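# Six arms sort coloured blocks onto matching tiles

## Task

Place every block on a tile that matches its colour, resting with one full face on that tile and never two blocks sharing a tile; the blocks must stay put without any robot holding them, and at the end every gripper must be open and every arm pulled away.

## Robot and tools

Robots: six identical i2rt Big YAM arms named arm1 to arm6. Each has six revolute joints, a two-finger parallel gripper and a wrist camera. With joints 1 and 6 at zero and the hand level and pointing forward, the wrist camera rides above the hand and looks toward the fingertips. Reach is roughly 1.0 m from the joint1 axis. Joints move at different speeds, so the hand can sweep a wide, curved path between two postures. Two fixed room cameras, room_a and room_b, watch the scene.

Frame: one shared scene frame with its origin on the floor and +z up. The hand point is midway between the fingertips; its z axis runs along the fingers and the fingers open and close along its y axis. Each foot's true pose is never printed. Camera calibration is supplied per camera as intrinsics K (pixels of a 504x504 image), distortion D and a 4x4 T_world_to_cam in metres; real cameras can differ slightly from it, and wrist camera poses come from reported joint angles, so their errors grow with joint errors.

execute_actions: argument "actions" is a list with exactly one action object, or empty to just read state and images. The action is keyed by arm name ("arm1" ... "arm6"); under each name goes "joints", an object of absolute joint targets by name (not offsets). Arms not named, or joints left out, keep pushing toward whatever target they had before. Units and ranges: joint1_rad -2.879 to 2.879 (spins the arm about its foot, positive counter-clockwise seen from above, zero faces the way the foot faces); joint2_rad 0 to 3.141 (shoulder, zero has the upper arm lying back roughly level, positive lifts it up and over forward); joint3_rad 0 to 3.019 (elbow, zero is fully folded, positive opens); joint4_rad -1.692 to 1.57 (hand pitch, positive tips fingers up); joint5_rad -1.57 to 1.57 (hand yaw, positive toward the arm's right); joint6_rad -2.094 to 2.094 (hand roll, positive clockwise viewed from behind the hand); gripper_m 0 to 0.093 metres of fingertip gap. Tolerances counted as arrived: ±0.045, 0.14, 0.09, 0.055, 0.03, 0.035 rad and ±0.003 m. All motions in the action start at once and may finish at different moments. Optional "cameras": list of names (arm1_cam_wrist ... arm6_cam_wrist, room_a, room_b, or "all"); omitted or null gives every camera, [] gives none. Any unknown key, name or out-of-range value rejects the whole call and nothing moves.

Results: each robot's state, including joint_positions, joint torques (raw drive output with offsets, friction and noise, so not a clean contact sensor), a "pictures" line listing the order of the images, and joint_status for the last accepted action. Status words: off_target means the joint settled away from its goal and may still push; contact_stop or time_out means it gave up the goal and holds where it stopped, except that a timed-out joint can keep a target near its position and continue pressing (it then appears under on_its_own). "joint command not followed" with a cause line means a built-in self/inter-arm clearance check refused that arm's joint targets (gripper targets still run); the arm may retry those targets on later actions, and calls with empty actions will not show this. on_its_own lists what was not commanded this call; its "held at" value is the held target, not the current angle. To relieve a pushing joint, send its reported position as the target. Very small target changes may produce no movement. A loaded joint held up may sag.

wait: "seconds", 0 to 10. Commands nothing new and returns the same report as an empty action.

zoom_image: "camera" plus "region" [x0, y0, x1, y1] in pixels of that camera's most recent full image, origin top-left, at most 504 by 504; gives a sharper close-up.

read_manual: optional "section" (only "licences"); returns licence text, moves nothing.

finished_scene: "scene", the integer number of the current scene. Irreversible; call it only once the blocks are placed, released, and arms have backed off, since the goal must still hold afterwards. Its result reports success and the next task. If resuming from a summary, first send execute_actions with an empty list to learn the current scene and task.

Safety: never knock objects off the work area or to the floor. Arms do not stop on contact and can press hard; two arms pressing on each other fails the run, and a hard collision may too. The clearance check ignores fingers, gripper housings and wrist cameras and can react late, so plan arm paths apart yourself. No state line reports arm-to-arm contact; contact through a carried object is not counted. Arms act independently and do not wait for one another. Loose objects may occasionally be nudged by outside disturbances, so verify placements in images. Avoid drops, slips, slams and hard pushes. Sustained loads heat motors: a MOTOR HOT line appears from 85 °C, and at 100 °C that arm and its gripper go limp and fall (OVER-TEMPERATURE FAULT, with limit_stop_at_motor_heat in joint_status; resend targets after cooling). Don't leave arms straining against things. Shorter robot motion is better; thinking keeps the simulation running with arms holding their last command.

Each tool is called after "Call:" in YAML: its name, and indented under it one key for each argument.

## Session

Call:
execute_actions:
  actions: []

Scene clock: 0.00 s.
Joint torques (N m, as the arm reports them, + toward a larger angle): no reading
Motor temperatures (°C, as the motors report them): arm1=[25 26 31 29 25 27] | arm2=[27 29 30 27 28 25] | arm3=[27 27 30 27 29 25] | arm4=[25 29 31 27 27 27] | arm5=[28 28 28 26 27 25] | arm6=[25 28 28 29 25 25]
arm1.joint_positions: joint1_rad=+0.747 joint2_rad=+0.608 joint3_rad=+1.356 joint4_rad=-1.202 joint5_rad=-0.106 joint6_rad=-0.020 gripper_m=+0.094
arm1.joint_status: not commanded
arm1.hand: x=-0.1933 y=-0.1923 z=+1.2576 quat_wxyz=(-0.295, -0.719, -0.449, +0.441) (m; scene frame)
arm2.joint_positions: joint1_rad=+0.891 joint2_rad=+0.244 joint3_rad=+1.548 joint4_rad=-1.529 joint5_rad=-0.077 joint6_rad=-0.297 gripper_m=+0.094
arm2.joint_status: not commanded
arm2.hand: x=+0.0149 y=+1.2154 z=+1.2901 quat_wxyz=(-0.561, +0.519, -0.585, -0.272) (m; scene frame)
arm3.joint_positions: joint1_rad=-0.715 joint2_rad=+0.458 joint3_rad=+1.460 joint4_rad=-1.188 joint5_rad=-0.035 joint6_rad=-0.728 gripper_m=+0.095
arm3.joint_status: not commanded
arm3.hand: x=+0.5384 y=-0.9206 z=+1.2514 quat_wxyz=(+0.266, -0.737, -0.221, +0.581) (m; scene frame)
arm4.joint_positions: joint1_rad=-0.410 joint2_rad=+0.436 joint3_rad=+1.587 joint4_rad=-1.287 joint5_rad=-0.074 joint6_rad=-0.425 gripper_m=+0.094
arm4.joint_status: not commanded
arm4.hand: x=-1.2254 y=-0.3470 z=+1.3233 quat_wxyz=(-0.424, +0.728, -0.208, -0.498) (m; scene frame)
arm5.joint_positions: joint1_rad=-0.503 joint2_rad=+0.509 joint3_rad=+1.610 joint4_rad=-1.342 joint5_rad=-0.009 joint6_rad=-0.714 gripper_m=+0.095
arm5.joint_status: not commanded
arm5.hand: x=-0.4470 y=+2.2934 z=+1.3487 quat_wxyz=(-0.602, +0.360, -0.699, +0.142) (m; scene frame)
arm6.joint_positions: joint1_rad=-0.734 joint2_rad=+0.576 joint3_rad=+1.413 joint4_rad=-1.446 joint5_rad=-0.210 joint6_rad=-0.609 gripper_m=+0.095
arm6.joint_status: not commanded
arm6.hand: x=+1.2798 y=-2.1851 z=+1.2185 quat_wxyz=(-0.446, +0.098, -0.876, +0.158) (m; scene frame)
pictures: arm1_cam_wrist, arm2_cam_wrist, arm3_cam_wrist, arm4_cam_wrist, arm5_cam_wrist, arm6_cam_wrist, room_a, room_b
camera_calibration (this result's frames):
arm1_cam_wrist: T_world_to_cam=[[-0.905848, 0.422395, -0.0319581, -0.0552187], [0.386069, 0.792184, -0.472647, 0.824813], [-0.174327, -0.440485, -0.880672, 1.11155], [0, 0, 0, 1]] pos_world=[-0.17468, -0.140457, 1.367]
arm2_cam_wrist: T_world_to_cam=[[0.917333, -0.30823, 0.251979, 0.0367317], [-0.0778596, -0.759597, -0.645717, 1.76445], [0.390432, 0.572719, -0.720802, 0.351122], [0, 0, 0, 1]] pos_world=[-0.033405, 1.1505, 1.38317]
arm3_cam_wrist: T_world_to_cam=[[-0.0239678, 0.761295, 0.647962, -0.0968948], [0.75123, 0.44136, -0.49077, 0.622715], [-0.659605, 0.475006, -0.582486, 1.64627], [0, 0, 0, 1]] pos_world=[0.615763, -0.983063, 1.32732]
arm4_cam_wrist: T_world_to_cam=[[0.723983, 0.56237, 0.399486, 0.552946], [0.654132, -0.375834, -0.656399, 1.54793], [-0.218998, 0.736539, -0.639961, 0.962886], [0, 0, 0, 1]] pos_world=[-1.202, -0.438398, 1.41138]
arm5_cam_wrist: T_world_to_cam=[[0.34341, -0.688942, 0.638301, 0.871922], [-0.55978, -0.695866, -0.449909, 1.95663], [0.754133, -0.202805, -0.624623, 1.76958], [0, 0, 0, 1]] pos_world=[-0.538643, 2.32113, 1.42907]
arm6_cam_wrist: T_world_to_cam=[[0.0320549, -0.926916, 0.373897, -2.51759], [-0.947865, -0.14686, -0.282815, 1.23559], [0.317056, -0.345338, -0.883299, 0.0404944], [0, 0, 0, 1]] pos_world=[1.23903, -2.13815, 1.32653]
Images, in order (width x height): arm1_cam_wrist 504x504, arm2_cam_wrist 504x504, arm3_cam_wrist 504x504, arm4_cam_wrist 504x504, arm5_cam_wrist 504x504, arm6_cam_wrist 504x504, room_a 504x504, room_b 504x504.

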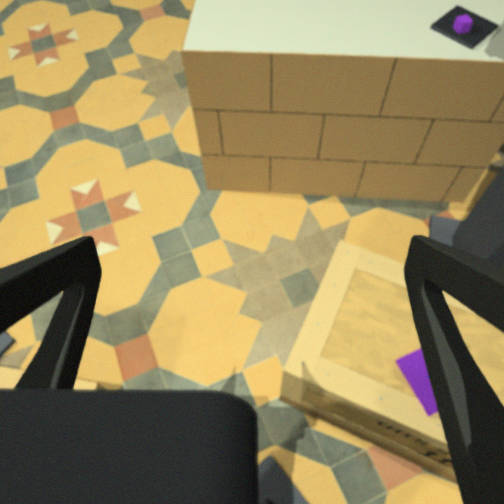

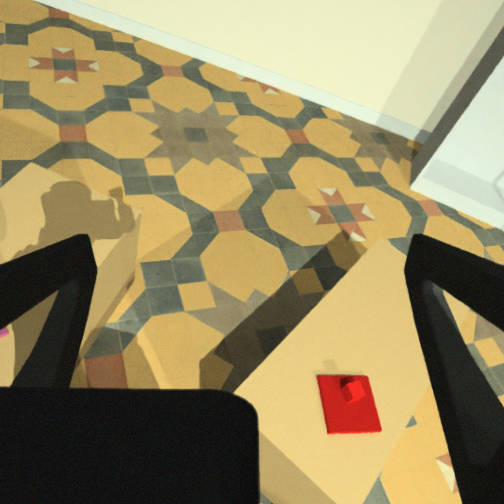

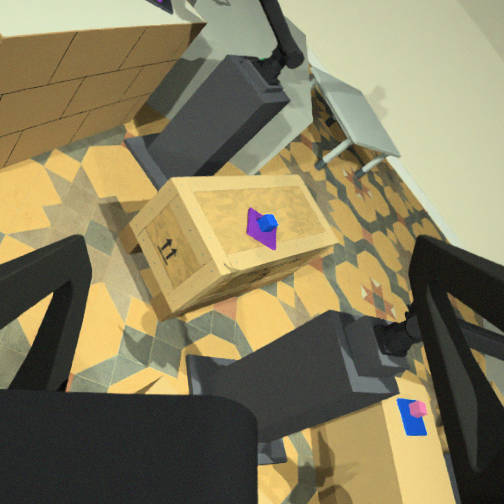

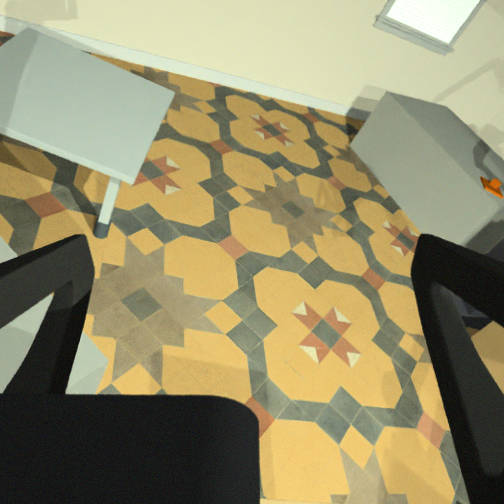

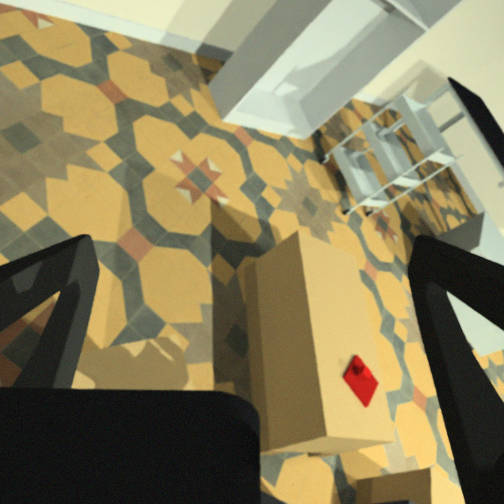

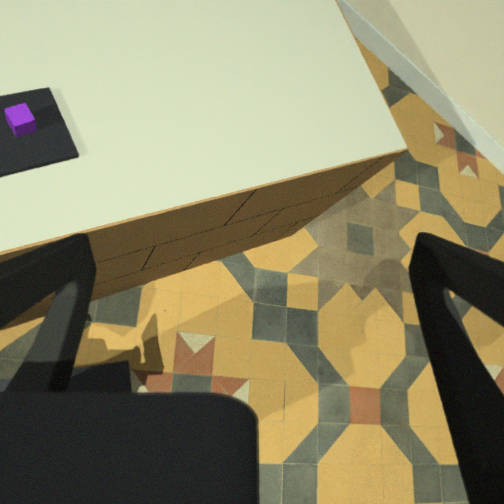

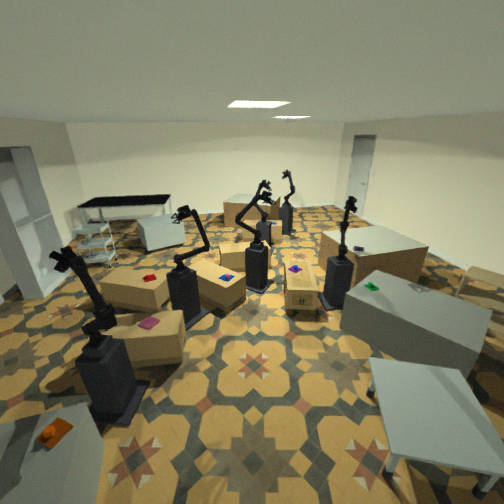

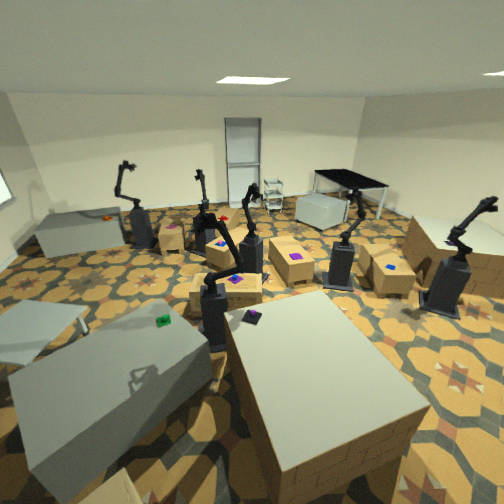

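Call:
zoom_image:
  camera: "room_b"
  region: [20, 190, 504, 360]

Call:
execute_actions:
  actions:
    - {"arm1":{"joints":{"joint1_rad":-0.03,"joint2_rad":1.45,"joint3_rad":1.2,"joint4_rad":-0.62,"joint5_rad":0,"joint6_rad":0}},"arm2":{"joints":{"joint1_rad":-1.94,"joint2_rad":1.45,"joint3_rad":1.2,"joint4_rad":-0.62,"joint5_rad":0,"joint6_rad":0}},"arm3":{"joints":{"joint1_rad":1.3,"joint2_rad":1.45,"joint3_rad":1.2,"joint4_rad":-0.62,"joint5_rad":0,"joint6_rad":0}},"arm4":{"joints":{"joint1_rad":1.85,"joint2_rad":1.45,"joint3_rad":1.2,"joint4_rad":-0.62,"joint5_rad":0,"joint6_rad":0}},"arm5":{"joints":{"joint1_rad":-1.59,"joint2_rad":1.45,"joint3_rad":1.2,"joint4_rad":-0.62,"joint5_rad":0,"joint6_rad":0}},"arm6":{"joints":{"joint1_rad":-2.0,"joint2_rad":1.45,"joint3_rad":1.2,"joint4_rad":-0.62,"joint5_rad":0,"joint6_rad":0}}}

Region (20, 190, 504, 360) of room_b's 504x504 image, scaled by 1.041, with more detail than that image has; it fills the top 177 rows of this view, and the rest is white.

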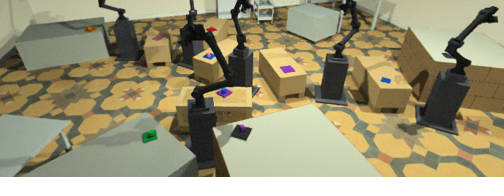

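Scene clock: 4.07 s.
Joint torques (N m, as the arm reports them, + toward a larger angle): arm1=[  1.11 -14.5    9.48   2.49   0.12   0.2 ] | arm2=[ -0.02 -11.46   9.73   1.9   -0.13   0.1 ] | arm3=[ -0.01 -14.04   8.46   1.58   0.04   0.14] | arm4=[  0.58 -13.93   9.86   2.65  -0.05   0.03] | arm5=[ -0.15 -12.8   12.25   1.31  -0.05   0.23] | arm6=[ -0.55 -13.22   9.36   1.98  -0.14   0.18]
Motor temperatures (°C, as the motors report them): arm1=[25 26 32 29 25 27] | arm2=[27 29 31 27 28 25] | arm3=[27 27 31 27 29 25] | arm4=[25 29 31 27 27 27] | arm5=[28 28 29 26 27 25] | arm6=[25 28 29 29 25 25]
arm1.joint_positions: joint1_rad=-0.034 joint2_rad=+1.446 joint3_rad=+1.193 joint4_rad=-0.633 joint5_rad=-0.001 joint6_rad=-0.010 gripper_m=+0.094
arm1.joint_status: all done
arm1.hand: x=-0.6300 y=-0.1082 z=+0.9313 quat_wxyz=(-0.041, -0.934, -0.122, +0.333) (m; scene frame)
arm2.joint_positions: joint1_rad=-1.946 joint2_rad=+1.468 joint3_rad=+1.204 joint4_rad=-0.638 joint5_rad=+0.001 joint6_rad=-0.012 gripper_m=+0.094
arm2.joint_status: all done
arm2.hand: x=-0.0772 y=+0.6369 z=+0.9101 quat_wxyz=(-0.208, -0.718, -0.614, +0.254) (m; scene frame)
arm3.joint_positions: joint1_rad=+1.303 joint2_rad=+1.458 joint3_rad=+1.198 joint4_rad=-0.638 joint5_rad=+0.001 joint6_rad=-0.013 gripper_m=+0.095
arm3.joint_status: all done
arm3.hand: x=+0.8487 y=-1.4912 z=+0.8399 quat_wxyz=(-0.261, -0.566, -0.756, +0.202) (m; scene frame)
arm4.joint_positions: joint1_rad=+1.853 joint2_rad=+1.456 joint3_rad=+1.186 joint4_rad=-0.640 joint5_rad=+0.000 joint6_rad=-0.009 gripper_m=+0.094
arm4.joint_status: all done
arm4.hand: x=-1.3575 y=-0.9614 z=+0.8725 quat_wxyz=(+0.187, +0.779, +0.538, -0.262) (m; scene frame)
arm5.joint_positions: joint1_rad=-1.596 joint2_rad=+1.449 joint3_rad=+1.182 joint4_rad=-0.636 joint5_rad=+0.001 joint6_rad=-0.016 gripper_m=+0.095
arm5.joint_status: all done
arm5.hand: x=-0.2105 y=+1.8357 z=+0.9114 quat_wxyz=(-0.296, -0.388, -0.862, +0.137) (m; scene frame)
arm6.joint_positions: joint1_rad=-1.999 joint2_rad=+1.452 joint3_rad=+1.206 joint4_rad=-0.632 joint5_rad=+0.001 joint6_rad=-0.007 gripper_m=+0.095
arm6.joint_status: all done
arm6.hand: x=+0.9878 y=-2.6837 z=+0.9052 quat_wxyz=(-0.216, -0.724, -0.603, +0.256) (m; scene frame)
pictures: arm1_cam_wrist, arm2_cam_wrist, arm3_cam_wrist, arm4_cam_wrist, arm5_cam_wrist, arm6_cam_wrist, room_a, room_b
camera_calibration (this result's frames):
arm1_cam_wrist: T_world_to_cam=[[-0.253398, 0.96736, 0.00187782, -0.0582206], [0.965694, 0.253075, -0.0582043, 0.693474], [-0.0567798, -0.0129355, -0.998303, 1.01497], [0, 0, 0, 1]] pos_world=[-0.626807, -0.106051, 1.05372]
arm2_cam_wrist: T_world_to_cam=[[-0.986925, 0.161176, 0.000969211, -0.178863], [0.160786, 0.98492, -0.0638715, -0.549755], [-0.0112492, -0.0628806, -0.997958, 1.0705], [0, 0, 0, 1]] pos_world=[-0.076089, 0.637608, 1.03338]
arm3_cam_wrist: T_world_to_cam=[[-0.95894, -0.283581, 0.00385112, 0.387946], [-0.283381, 0.957544, -0.0529648, 1.71951], [0.0113322, -0.0518815, -0.998589, 0.876658], [0, 0, 0, 1]] pos_world=[0.849358, -1.49101, 0.965]
arm4_cam_wrist: T_world_to_cam=[[-0.935268, 0.353233, -0.0223453, -0.911268], [0.353903, 0.934211, -0.0447526, 1.42579], [0.00506713, -0.0497638, -0.998748, 0.959208], [0, 0, 0, 1]] pos_world=[-1.36173, -0.962362, 1.00145]
arm5_cam_wrist: T_world_to_cam=[[-0.738116, -0.674653, 0.00535985, 1.07745], [-0.674299, 0.737417, -0.0392022, -1.45573], [0.0224954, -0.0325499, -0.999217, 1.10013], [0, 0, 0, 1]] pos_world=[-0.211065, 1.8362, 1.03642]
arm6_cam_wrist: T_world_to_cam=[[-0.984505, 0.175242, 0.00636149, 1.44144], [0.174572, 0.982879, -0.0589421, 2.51745], [-0.0165817, -0.0569183, -0.998241, 0.891758], [0, 0, 0, 1]] pos_world=[0.99441, -2.67619, 1.0294]
Images, in order (width x height): arm1_cam_wrist 504x504, arm2_cam_wrist 504x504, arm3_cam_wrist 504x504, arm4_cam_wrist 504x504, arm5_cam_wrist 504x504, arm6_cam_wrist 504x504, room_a 504x504, room_b 504x504.

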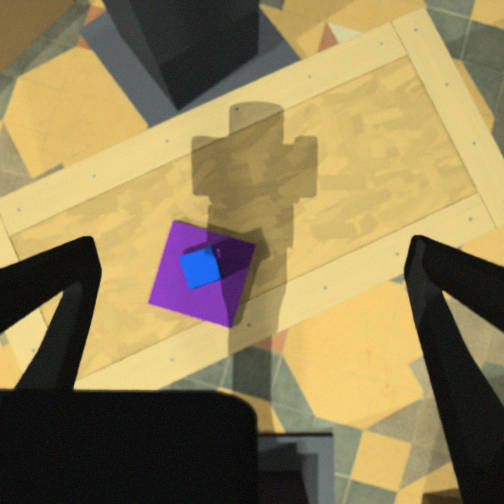

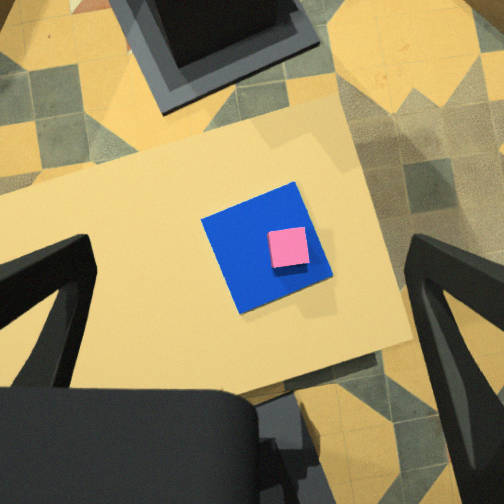

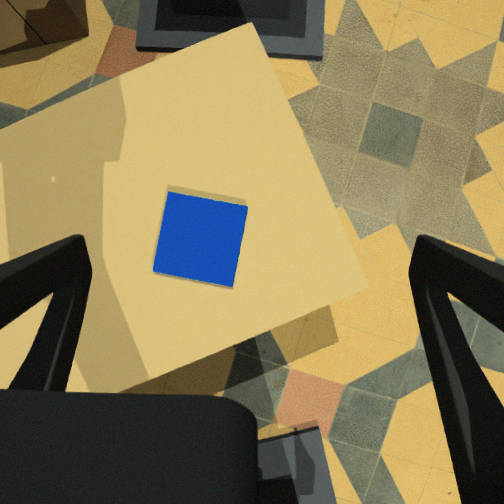

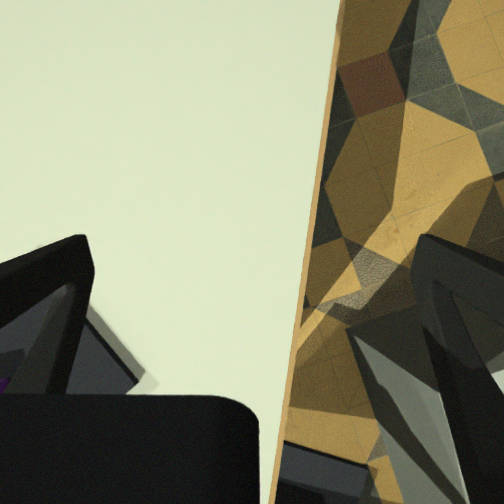

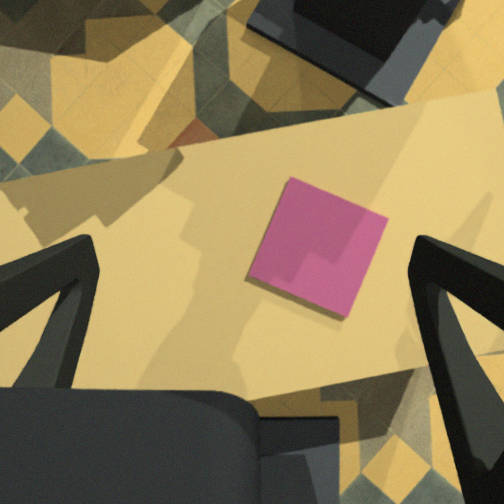

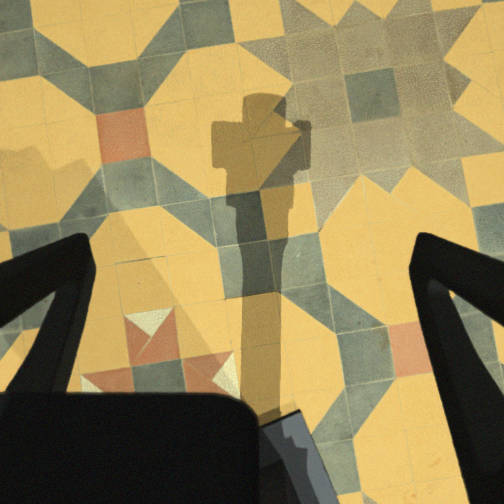

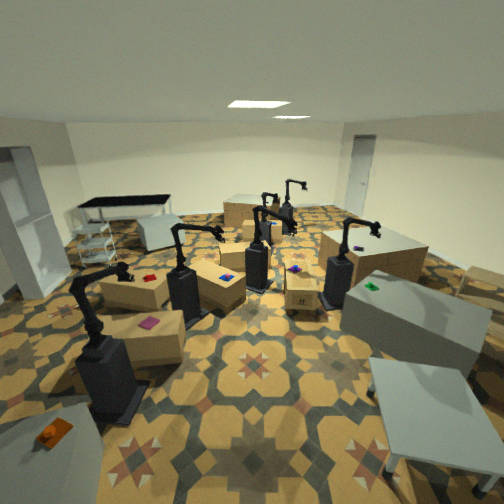

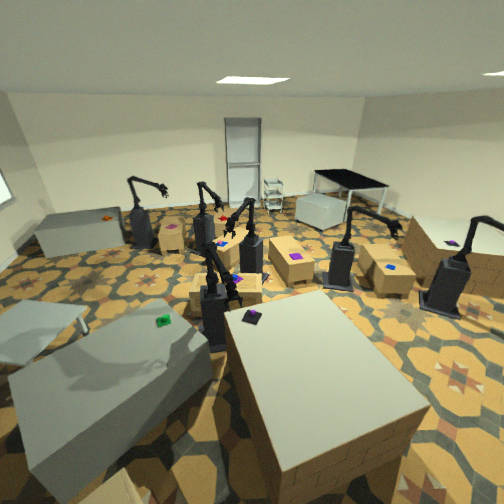

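Call:
execute_actions:
  actions:
    - {"arm1":{"joints":{"joint1_rad":0.075,"joint2_rad":2.225,"joint3_rad":1.50,"joint4_rad":-0.81,"joint6_rad":-0.11}},"arm2":{"joints":{"joint1_rad":-2.02,"joint2_rad":2.255,"joint3_rad":1.62,"joint4_rad":-0.895,"joint6_rad":-0.17}},"arm3":{"joints":{"joint1_rad":-1.56}},"arm4":{"joints":{"joint1_rad":2.2}},"arm5":{"joints":{"joint1_rad":1.66}},"arm6":{"joints":{"joint1_rad":-0.05}}}

Scene clock: 9.70 s.
Joint torques (N m, as the arm reports them, + toward a larger angle): arm1=[  0.87 -24.85   7.48   0.37   0.1   -0.03] | arm2=[ -0.77 -17.53  10.52  -0.23  -0.07  -0.21] | arm3=[  0.56 -14.04   8.47   1.48   0.05   0.12] | arm4=[ -0.29 -13.88   9.85   2.6   -0.02  -0.01] | arm5=[ -0.38 -12.5   12.14   0.97   0.11   0.23] | arm6=[ -0.4  -12.83   9.54   1.91  -0.05   0.11]
Motor temperatures (°C, as the motors report them): arm1=[25 27 33 29 25 27] | arm2=[27 30 32 27 28 25] | arm3=[27 28 32 27 29 25] | arm4=[25 30 33 27 27 27] | arm5=[28 28 31 26 27 25] | arm6=[25 28 30 29 25 25]
arm1.joint_positions: joint1_rad=+0.080 joint2_rad=+2.229 joint3_rad=+1.481 joint4_rad=-0.807 joint5_rad=-0.001 joint6_rad=-0.099 gripper_m=+0.094
arm1.joint_status: all done
arm1.hand: x=-0.6326 y=-0.1787 z=+0.5857 quat_wxyz=(-0.002, -0.973, -0.229, +0.008) (m; scene frame)
arm2.joint_positions: joint1_rad=-2.024 joint2_rad=+2.268 joint3_rad=+1.582 joint4_rad=-0.884 joint5_rad=+0.000 joint6_rad=-0.156 gripper_m=+0.094
arm2.joint_status: all done
arm2.hand: x=-0.1327 y=+0.6070 z=+0.5782 quat_wxyz=(+0.002, -0.738, -0.675, +0.002) (m; scene frame)
arm3.joint_positions: joint1_rad=-1.563 joint2_rad=+1.458 joint3_rad=+1.198 joint4_rad=-0.636 joint5_rad=+0.000 joint6_rad=-0.011 gripper_m=+0.095
arm3.joint_status: all done
arm3.hand: x=+0.4000 y=-0.4566 z=+0.8405 quat_wxyz=(+0.164, -0.825, +0.457, +0.288) (m; scene frame)
arm4.joint_positions: joint1_rad=+2.213 joint2_rad=+1.456 joint3_rad=+1.186 joint4_rad=-0.640 joint5_rad=-0.002 joint6_rad=-0.007 gripper_m=+0.094
arm4.joint_status: all done
arm4.hand: x=-1.1580 y=-0.9988 z=+0.8756 quat_wxyz=(+0.234, +0.669, +0.668, -0.225) (m; scene frame)
arm5.joint_positions: joint1_rad=+1.662 joint2_rad=+1.449 joint3_rad=+1.182 joint4_rad=-0.630 joint5_rad=-0.001 joint6_rad=-0.014 gripper_m=+0.095
arm5.joint_status: all done
arm5.hand: x=-0.9945 y=+2.6451 z=+0.9150 quat_wxyz=(-0.124, +0.882, -0.335, -0.307) (m; scene frame)
arm6.joint_positions: joint1_rad=-0.050 joint2_rad=+1.452 joint3_rad=+1.206 joint4_rad=-0.627 joint5_rad=+0.000 joint6_rad=-0.005 gripper_m=+0.095
arm6.joint_status: all done
arm6.hand: x=+1.6558 y=-2.0120 z=+0.9179 quat_wxyz=(-0.346, +0.092, -0.933, -0.036) (m; scene frame)
pictures: arm1_cam_wrist, arm2_cam_wrist, arm3_cam_wrist, arm4_cam_wrist, arm5_cam_wrist, arm6_cam_wrist, room_a, room_b
camera_calibration (this result's frames):
arm1_cam_wrist: T_world_to_cam=[[-0.443033, 0.896503, -0.00200349, -0.120354], [0.7339, 0.363959, 0.573519, 0.196824], [0.514891, 0.252617, -0.81919, 0.973102], [0, 0, 0, 1]] pos_world=[-0.698812, -0.20956, 0.684032]
arm2_cam_wrist: T_world_to_cam=[[-0.995013, 0.0997127, -0.00269795, -0.190093], [0.0804753, 0.81844, 0.568928, -0.808087], [0.0589374, 0.565874, -0.822383, 0.262909], [0, 0, 0, 1]] pos_world=[-0.139609, 0.531553, 0.675442]
arm3_cam_wrist: T_world_to_cam=[[0.846277, 0.532742, 0.000752508, -0.0956835], [0.531951, -0.844942, -0.0556948, -0.545109], [-0.0290351, 0.0475335, -0.998448, 0.997414], [0, 0, 0, 1]] pos_world=[0.399906, -0.457021, 0.965578]
arm4_cam_wrist: T_world_to_cam=[[-0.999682, 0.000963871, -0.0252142, -1.13537], [0.00223043, 0.998734, -0.0502521, 1.05228], [0.0251339, -0.0502923, -0.998418, 0.981871], [0, 0, 0, 1]] pos_world=[-1.16203, -1.00047, 1.00457]
arm5_cam_wrist: T_world_to_cam=[[0.655175, 0.755372, 0.0126069, -1.35878], [0.754907, -0.653941, -0.0497637, 2.53014], [-0.0293459, 0.042121, -0.998681, 0.898124], [0, 0, 0, 1]] pos_world=[-0.993425, 2.64311, 1.03998]
arm6_cam_wrist: T_world_to_cam=[[0.200378, -0.979691, 0.00739346, -2.30524], [-0.97605, -0.200275, -0.0849479, 1.28999], [0.0847034, 0.00980532, -0.996358, 0.918572], [0, 0, 0, 1]] pos_world=[1.64321, -2.00908, 1.04185]
Images, in order (width x height): arm1_cam_wrist 504x504, arm2_cam_wrist 504x504, arm3_cam_wrist 504x504, arm4_cam_wrist 504x504, arm5_cam_wrist 504x504, arm6_cam_wrist 504x504, room_a 504x504, room_b 504x504.

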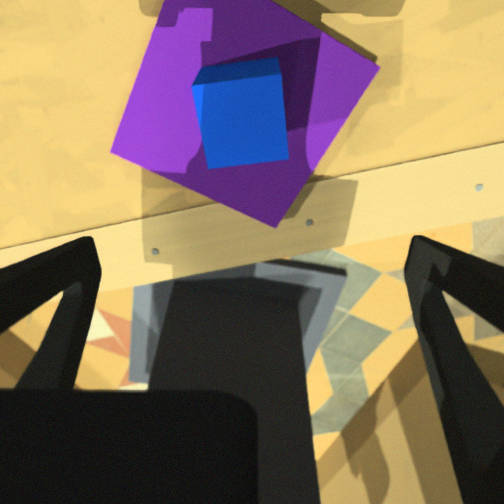

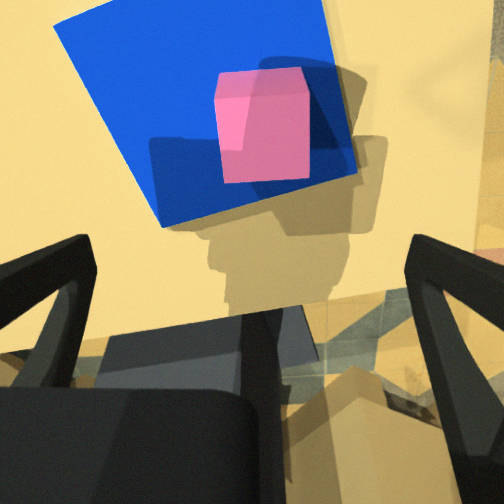

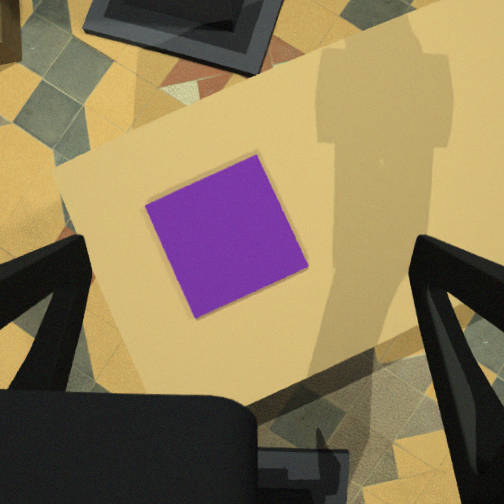

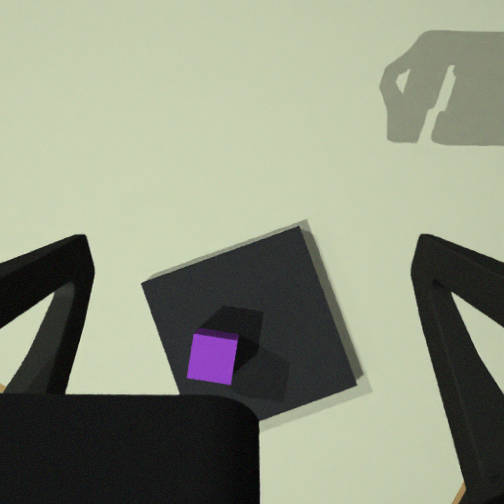

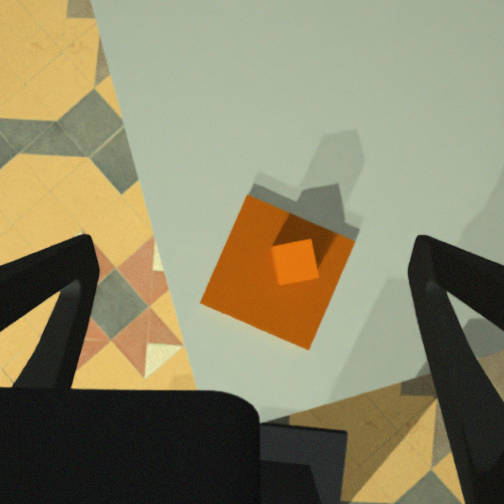

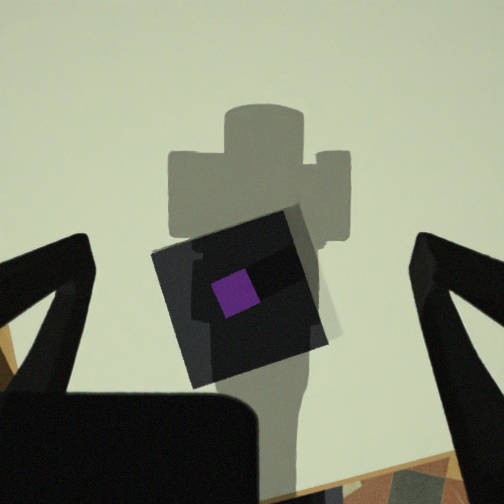

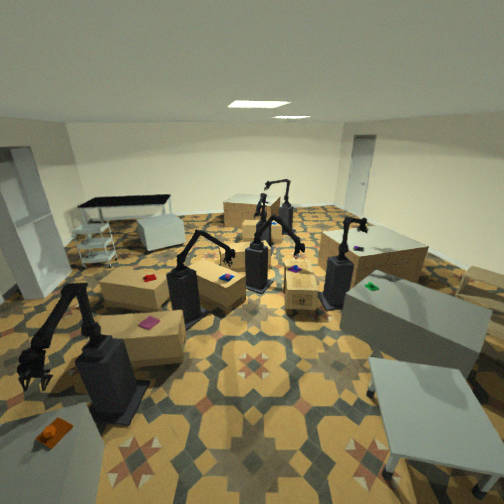

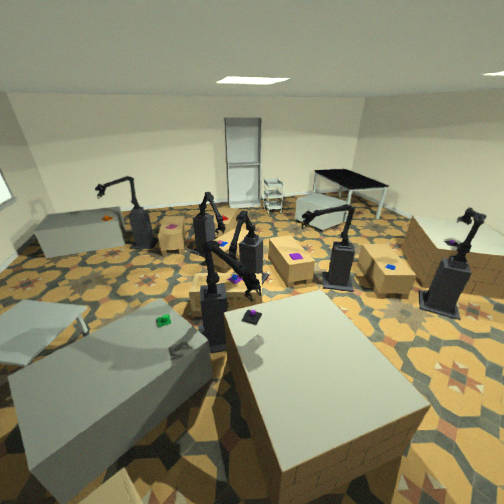

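Call:
execute_actions:
  actions:
    - {"arm1":{"joints":{"joint2_rad":2.555,"joint3_rad":1.575,"joint4_rad":-0.56}},"arm2":{"joints":{"joint2_rad":2.485,"joint3_rad":1.66,"joint4_rad":-0.69}},"arm4":{"joints":{"joint1_rad":2.27,"joint2_rad":1.715,"joint3_rad":1.375,"joint4_rad":-1.19,"joint6_rad":0.24}},"arm5":{"joints":{"joint2_rad":1.0}},"arm6":{"joints":{"joint1_rad":-0.025,"joint2_rad":1.885,"joint3_rad":1.55,"joint4_rad":-1.2,"joint6_rad":-0.37}}}
  cameras: ["arm1_cam_wrist","arm2_cam_wrist","arm4_cam_wrist","arm6_cam_wrist"]

Scene clock: 15.17 s.
Joint torques (N m, as the arm reports them, + toward a larger angle): arm1=[  0.82 -26.29   5.84   0.89   0.01  -0.03] | arm2=[ -1.14 -18.39   7.67   0.74  -0.12  -0.17] | arm3=[  0.53 -14.03   8.46   1.48   0.05   0.12] | arm4=[  1.15 -17.87  10.18  -0.25   0.01   0.02] | arm5=[-1.17 -5.7  12.71  1.43  0.06  0.24] | arm6=[  1.36 -17.31  12.88   0.03  -0.03  -0.01]
Motor temperatures (°C, as the motors report them): arm1=[25 28 34 29 25 27] | arm2=[27 31 33 27 28 25] | arm3=[27 28 33 28 29 25] | arm4=[25 30 34 27 27 27] | arm5=[28 29 32 26 27 25] | arm6=[25 29 31 29 25 25]
arm1.joint_positions: joint1_rad=+0.080 joint2_rad=+2.559 joint3_rad=+1.557 joint4_rad=-0.569 joint5_rad=+0.000 joint6_rad=-0.100 gripper_m=+0.094
arm1.joint_status: all done
arm1.hand: x=-0.6233 y=-0.1748 z=+0.4169 quat_wxyz=(+0.000, -0.973, -0.230, +0.000) (m; scene frame)
arm2.joint_positions: joint1_rad=-2.024 joint2_rad=+2.503 joint3_rad=+1.639 joint4_rad=-0.706 joint5_rad=+0.000 joint6_rad=-0.156 gripper_m=+0.094
arm2.joint_status: all done
arm2.hand: x=-0.1338 y=+0.6054 z=+0.4540 quat_wxyz=(+0.002, -0.738, -0.675, +0.002) (m; scene frame)
arm3.joint_positions: joint1_rad=-1.563 joint2_rad=+1.458 joint3_rad=+1.198 joint4_rad=-0.636 joint5_rad=+0.000 joint6_rad=-0.011 gripper_m=+0.095
arm3.joint_status: not commanded
arm3.hand: x=+0.4000 y=-0.4566 z=+0.8405 quat_wxyz=(+0.164, -0.825, +0.457, +0.288) (m; scene frame)
arm4.joint_positions: joint1_rad=+2.265 joint2_rad=+1.731 joint3_rad=+1.340 joint4_rad=-1.173 joint5_rad=-0.001 joint6_rad=+0.231 gripper_m=+0.094
arm4.joint_status: all done
arm4.hand: x=-1.1299 y=-0.9376 z=+0.7601 quat_wxyz=(+0.009, +0.769, +0.639, +0.004) (m; scene frame)
arm5.joint_positions: joint1_rad=+1.662 joint2_rad=+0.997 joint3_rad=+1.182 joint4_rad=-0.630 joint5_rad=-0.001 joint6_rad=-0.014 gripper_m=+0.095
arm5.joint_status: all done
arm5.hand: x=-0.9255 y=+2.5802 z=+1.1427 quat_wxyz=(-0.199, +0.790, -0.300, -0.496) (m; scene frame)
arm6.joint_positions: joint1_rad=-0.041 joint2_rad=+1.893 joint3_rad=+1.496 joint4_rad=-1.192 joint5_rad=+0.000 joint6_rad=-0.363 gripper_m=+0.095
arm6.joint_status: all done
arm6.hand: x=+1.6380 y=-2.0096 z=+0.7596 quat_wxyz=(+0.003, +0.279, -0.960, -0.003) (m; scene frame)
pictures: arm1_cam_wrist, arm2_cam_wrist, arm4_cam_wrist, arm6_cam_wrist
camera_calibration (this result's frames):
arm1_cam_wrist: T_world_to_cam=[[-0.44436, 0.895847, -0.0016758, -0.121134], [0.724851, 0.36064, 0.586967, 0.273584], [0.526437, 0.25961, -0.809609, 0.833473], [0, 0, 0, 1]] pos_world=[-0.690905, -0.206525, 0.514]
arm2_cam_wrist: T_world_to_cam=[[-0.995013, 0.0997127, -0.00269795, -0.191412], [0.0804753, 0.81844, 0.568928, -0.735994], [0.0589374, 0.565874, -0.822383, 0.161746], [0, 0, 0, 1]] pos_world=[-0.140761, 0.529926, 0.551229]
arm4_cam_wrist: T_world_to_cam=[[-0.980943, 0.192491, -0.0264335, -0.908533], [0.143506, 0.809491, 0.569325, 0.496483], [0.130988, 0.554682, -0.821687, 1.42143], [0, 0, 0, 1]] pos_world=[-1.14866, -1.01545, 0.861295]
arm6_cam_wrist: T_world_to_cam=[[0.543398, -0.839471, -0.00283212, -2.5705], [-0.678225, -0.441005, 0.587814, -0.223002], [-0.494701, -0.317496, -0.808991, 0.911309], [0, 0, 0, 1]] pos_world=[1.69639, -1.96687, 0.861045]
Images, in order (width x height): arm1_cam_wrist 504x504, arm2_cam_wrist 504x504, arm4_cam_wrist 504x504, arm6_cam_wrist 504x504.

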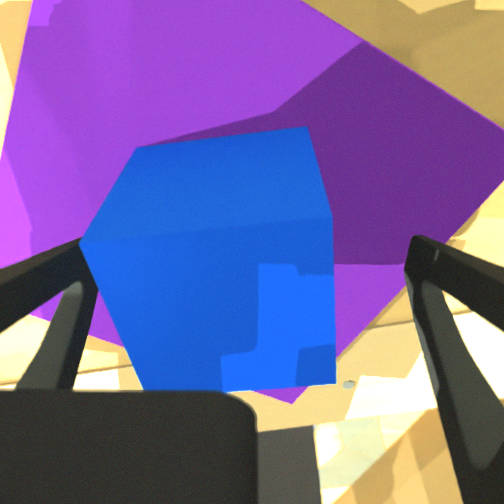

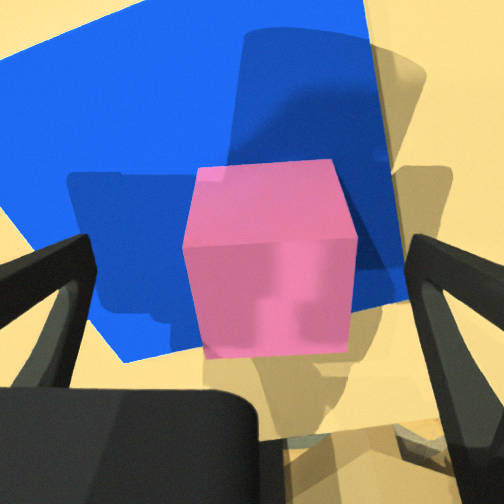

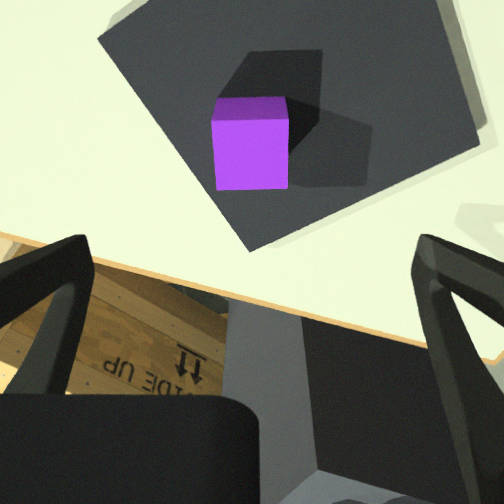

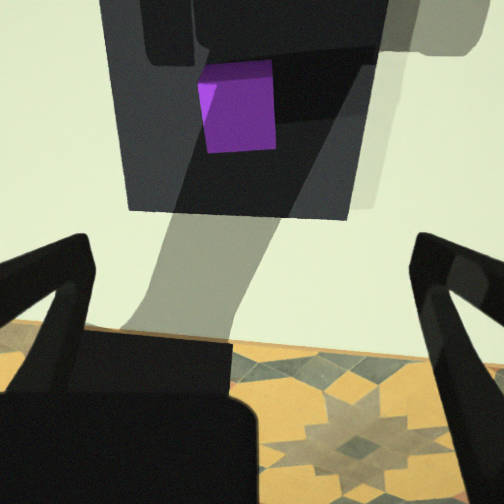

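Call:
execute_actions:
  actions:
    - {"arm1":{"joints":{"gripper_m":0.02}},"arm2":{"joints":{"gripper_m":0.02}},"arm4":{"joints":{"joint2_rad":1.85,"joint3_rad":1.25,"joint4_rad":-0.935}},"arm6":{"joints":{"joint1_rad":-0.005,"joint2_rad":2.01,"joint3_rad":1.43,"joint4_rad":-0.965}}}
  cameras: ["arm1_cam_wrist","arm2_cam_wrist","arm4_cam_wrist","arm6_cam_wrist"]

Scene clock: 18.30 s.
Joint torques (N m, as the arm reports them, + toward a larger angle): arm1=[  0.36 -26.05   5.94   0.84   0.07   0.  ] | arm2=[ -0.71 -19.13   7.87   0.78  -0.12  -0.17] | arm3=[  0.53 -14.04   8.47   1.48   0.05   0.12] | arm4=[  1.12 -18.42   7.54   1.33   0.02   0.03] | arm5=[-0.46 -4.52 12.69  1.38  0.09  0.21] | arm6=[ -0.79 -17.7    7.79   0.65  -0.07  -0.08]
Motor temperatures (°C, as the motors report them): arm1=[25 29 34 29 25 27] | arm2=[27 32 33 27 28 25] | arm3=[27 28 33 28 29 25] | arm4=[25 31 35 27 27 27] | arm5=[28 29 33 26 27 25] | arm6=[25 29 31 29 25 25]
arm1.joint_positions: joint1_rad=+0.080 joint2_rad=+2.559 joint3_rad=+1.557 joint4_rad=-0.569 joint5_rad=+0.000 joint6_rad=-0.101 gripper_m=+0.048
arm1.joint_status: gripper_m off_target (ended at +0.048, target +0.020)
arm1.hand: x=-0.6232 y=-0.1750 z=+0.4169 quat_wxyz=(+0.000, -0.973, -0.230, +0.000) (m; scene frame)
arm2.joint_positions: joint1_rad=-2.024 joint2_rad=+2.503 joint3_rad=+1.639 joint4_rad=-0.705 joint5_rad=+0.001 joint6_rad=-0.157 gripper_m=+0.047
arm2.joint_status: gripper_m off_target (ended at +0.047, target +0.020)
arm2.hand: x=-0.1340 y=+0.6052 z=+0.4540 quat_wxyz=(+0.002, -0.738, -0.675, +0.002) (m; scene frame)
arm3.joint_positions: joint1_rad=-1.563 joint2_rad=+1.458 joint3_rad=+1.198 joint4_rad=-0.636 joint5_rad=+0.000 joint6_rad=-0.011 gripper_m=+0.095
arm3.joint_status: not commanded
arm3.hand: x=+0.4000 y=-0.4566 z=+0.8405 quat_wxyz=(+0.164, -0.825, +0.457, +0.288) (m; scene frame)
arm4.joint_positions: joint1_rad=+2.265 joint2_rad=+1.867 joint3_rad=+1.238 joint4_rad=-0.954 joint5_rad=-0.001 joint6_rad=+0.231 gripper_m=+0.094
arm4.joint_status: all done
arm4.hand: x=-1.1284 y=-0.9369 z=+0.6603 quat_wxyz=(+0.001, +0.769, +0.639, +0.010) (m; scene frame)
arm5.joint_positions: joint1_rad=+1.662 joint2_rad=+0.997 joint3_rad=+1.182 joint4_rad=-0.630 joint5_rad=-0.001 joint6_rad=-0.014 gripper_m=+0.095
arm5.joint_status: not commanded
arm5.hand: x=-0.9255 y=+2.5802 z=+1.1427 quat_wxyz=(-0.199, +0.790, -0.300, -0.496) (m; scene frame)
arm6.joint_positions: joint1_rad=-0.016 joint2_rad=+2.011 joint3_rad=+1.432 joint4_rad=-0.973 joint5_rad=+0.000 joint6_rad=-0.363 gripper_m=+0.095
arm6.joint_status: all done
arm6.hand: x=+1.6502 y=-1.9922 z=+0.6738 quat_wxyz=(-0.015, +0.291, -0.957, -0.002) (m; scene frame)
pictures: arm1_cam_wrist, arm2_cam_wrist, arm4_cam_wrist, arm6_cam_wrist
camera_calibration (this result's frames):
arm1_cam_wrist: T_world_to_cam=[[-0.444701, 0.895676, -0.00243528, -0.120929], [0.724554, 0.361335, 0.586906, 0.273556], [0.526557, 0.259233, -0.809652, 0.833507], [0, 0, 0, 1]] pos_world=[-0.690873, -0.206604, 0.514004]
arm2_cam_wrist: T_world_to_cam=[[-0.995091, 0.0989487, -0.0018313, -0.191511], [0.0803742, 0.818814, 0.568404, -0.73586], [0.0577424, 0.565467, -0.822747, 0.162094], [0, 0, 0, 1]] pos_world=[-0.140786, 0.529824, 0.551278]
arm4_cam_wrist: T_world_to_cam=[[-0.98102, 0.192659, -0.0219671, -0.912694], [0.143785, 0.798764, 0.58421, 0.532995], [0.1301, 0.569963, -0.811305, 1.34529], [0, 0, 0, 1]] pos_world=[-1.14703, -1.01666, 0.760011]
arm6_cam_wrist: T_world_to_cam=[[0.56407, -0.825662, 0.0103853, -2.57828], [-0.686959, -0.462259, 0.560717, -0.166358], [-0.458162, -0.323418, -0.827943, 0.794123], [0, 0, 0, 1]] pos_world=[1.70389, -1.94885, 0.777545]
Images, in order (width x height): arm1_cam_wrist 504x504, arm2_cam_wrist 504x504, arm4_cam_wrist 504x504, arm6_cam_wrist 504x504.

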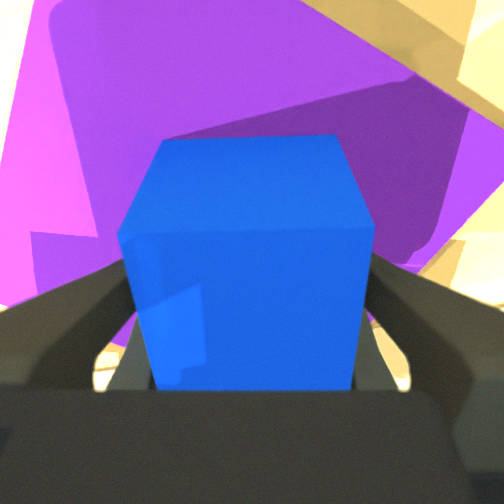

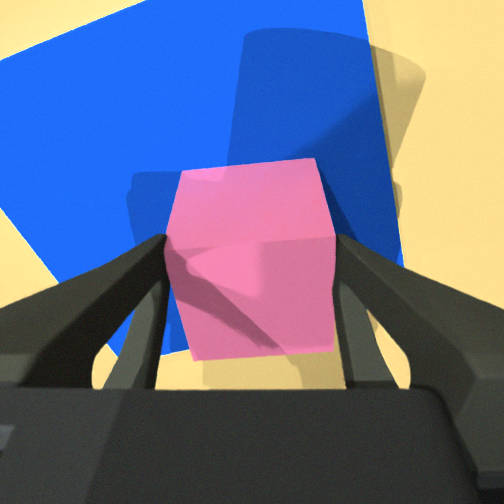

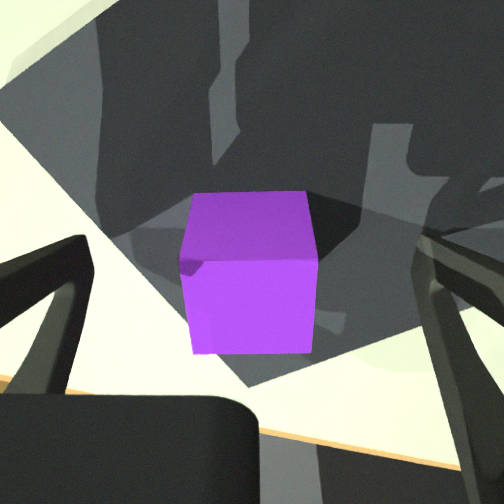

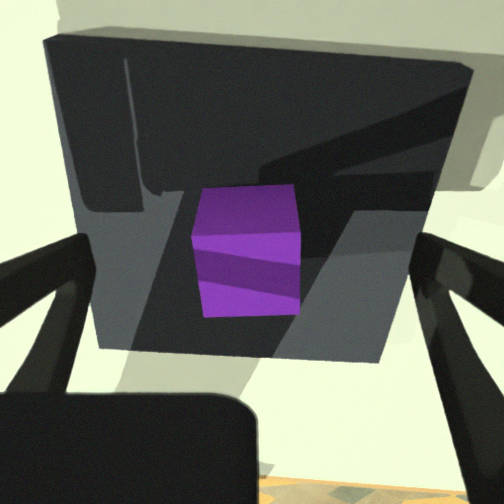

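Call:
execute_actions:
  actions:
    - {"arm1":{"joints":{"joint2_rad":1.2}},"arm2":{"joints":{"joint2_rad":1.2}},"arm4":{"joints":{"gripper_m":0.01}},"arm6":{"joints":{"joint2_rad":2.045,"joint3_rad":1.40}}}
  cameras: ["arm1_cam_wrist","arm2_cam_wrist","arm4_cam_wrist","arm6_cam_wrist"]

Scene clock: 21.03 s.
Joint torques (N m, as the arm reports them, + toward a larger angle): arm1=[ 0.78 -9.33  9.24  2.39  0.1  -0.02] | arm2=[-0.21 -8.   12.    2.07 -0.16 -0.15] | arm3=[  0.49 -14.05   8.47   1.48   0.05   0.12] | arm4=[  1.03 -18.63   7.6    1.36   0.02   0.04] | arm5=[-0.49 -5.5  12.81  1.58 -0.01  0.26] | arm6=[  0.66 -16.64   6.96   0.64  -0.08   0.02]
Motor temperatures (°C, as the motors report them): arm1=[25 29 34 29 25 27] | arm2=[27 32 34 27 28 25] | arm3=[27 28 33 28 29 25] | arm4=[25 31 35 27 27 27] | arm5=[28 29 34 26 27 25] | arm6=[25 29 31 29 25 25]
arm1.joint_positions: joint1_rad=+0.080 joint2_rad=+1.193 joint3_rad=+1.571 joint4_rad=-0.562 joint5_rad=+0.000 joint6_rad=-0.101 gripper_m=+0.048
arm1.joint_status: all done
arm1.hand: x=-0.5867 y=-0.1611 z=+1.3062 quat_wxyz=(-0.084, -0.748, -0.177, +0.634) (m; scene frame)
arm2.joint_positions: joint1_rad=-2.024 joint2_rad=+1.219 joint3_rad=+1.639 joint4_rad=-0.703 joint5_rad=+0.001 joint6_rad=-0.157 gripper_m=+0.047
arm2.joint_status: all done
arm2.hand: x=-0.1111 y=+0.6763 z=+1.2850 quat_wxyz=(-0.329, -0.589, -0.541, +0.502) (m; scene frame)
arm3.joint_positions: joint1_rad=-1.563 joint2_rad=+1.458 joint3_rad=+1.198 joint4_rad=-0.636 joint5_rad=+0.000 joint6_rad=-0.011 gripper_m=+0.095
arm3.joint_status: not commanded
arm3.hand: x=+0.4000 y=-0.4566 z=+0.8405 quat_wxyz=(+0.164, -0.825, +0.457, +0.288) (m; scene frame)
arm4.joint_positions: joint1_rad=+2.265 joint2_rad=+1.867 joint3_rad=+1.238 joint4_rad=-0.954 joint5_rad=-0.001 joint6_rad=+0.231 gripper_m=+0.031
arm4.joint_status: gripper_m off_target (ended at +0.031, target +0.010)
arm4.hand: x=-1.1284 y=-0.9369 z=+0.6603 quat_wxyz=(+0.001, +0.769, +0.639, +0.010) (m; scene frame)
arm5.joint_positions: joint1_rad=+1.662 joint2_rad=+0.997 joint3_rad=+1.182 joint4_rad=-0.630 joint5_rad=-0.001 joint6_rad=-0.014 gripper_m=+0.095
arm5.joint_status: not commanded
arm5.hand: x=-0.9255 y=+2.5802 z=+1.1427 quat_wxyz=(-0.199, +0.790, -0.300, -0.496) (m; scene frame)
arm6.joint_positions: joint1_rad=-0.016 joint2_rad=+2.016 joint3_rad=+1.411 joint4_rad=-0.972 joint5_rad=+0.000 joint6_rad=-0.363 gripper_m=+0.095
arm6.joint_status: all done
arm6.hand: x=+1.6407 y=-1.9944 z=+0.6644 quat_wxyz=(-0.003, +0.291, -0.957, -0.003) (m; scene frame)
pictures: arm1_cam_wrist, arm2_cam_wrist, arm4_cam_wrist, arm6_cam_wrist
camera_calibration (this result's frames):
arm1_cam_wrist: T_world_to_cam=[[-0.37234, 0.923168, 0.0955197, -0.196017], [0.648201, 0.332327, -0.685124, 1.33219], [-0.664228, -0.193183, -0.722137, 0.644907], [0, 0, 0, 1]] pos_world=[-0.508147, -0.137182, 1.39715]
arm2_cam_wrist: T_world_to_cam=[[-0.970247, 0.194183, 0.144619, -0.424112], [0.0638123, 0.781274, -0.620917, 0.283561], [-0.233558, -0.593214, -0.77042, 1.48836], [0, 0, 0, 1]] pos_world=[-0.0819686, 0.743734, 1.38407]
arm4_cam_wrist: T_world_to_cam=[[-0.980873, 0.193408, -0.0219567, -0.911834], [0.144399, 0.798647, 0.584219, 0.533573], [0.130528, 0.569874, -0.811299, 1.34569], [0, 0, 0, 1]] pos_world=[-1.14709, -1.01665, 0.76001]
arm6_cam_wrist: T_world_to_cam=[[0.564314, -0.825559, 0.00164385, -2.569], [-0.673556, -0.459259, 0.57914, -0.196853], [-0.477359, -0.327924, -0.815226, 0.795416], [0, 0, 0, 1]] pos_world=[1.69683, -1.95043, 0.766673]
Images, in order (width x height): arm1_cam_wrist 504x504, arm2_cam_wrist 504x504, arm4_cam_wrist 504x504, arm6_cam_wrist 504x504.

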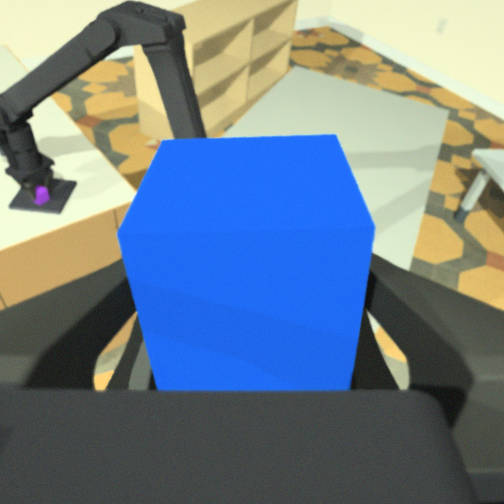

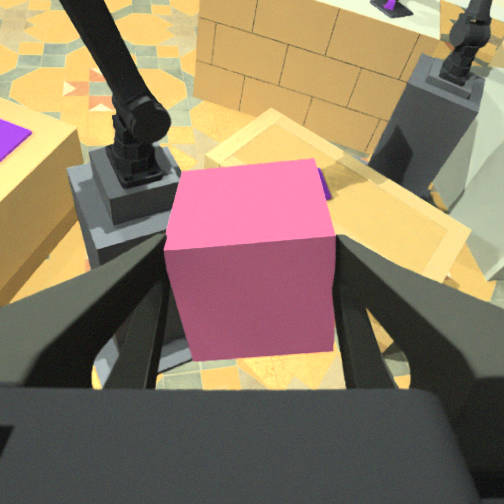

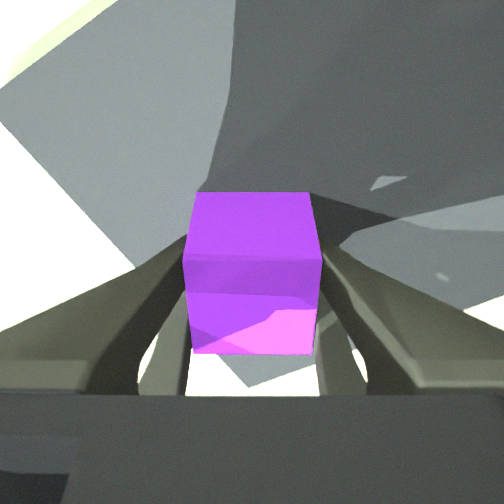

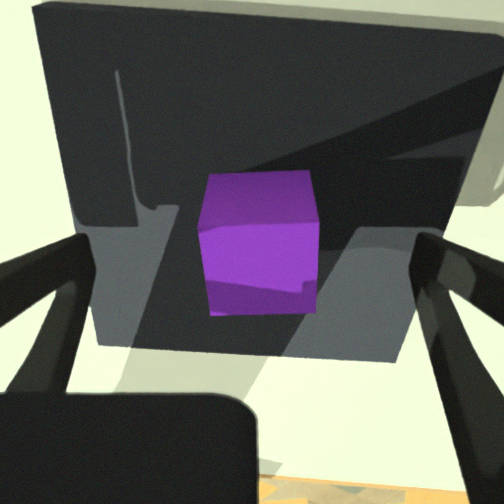

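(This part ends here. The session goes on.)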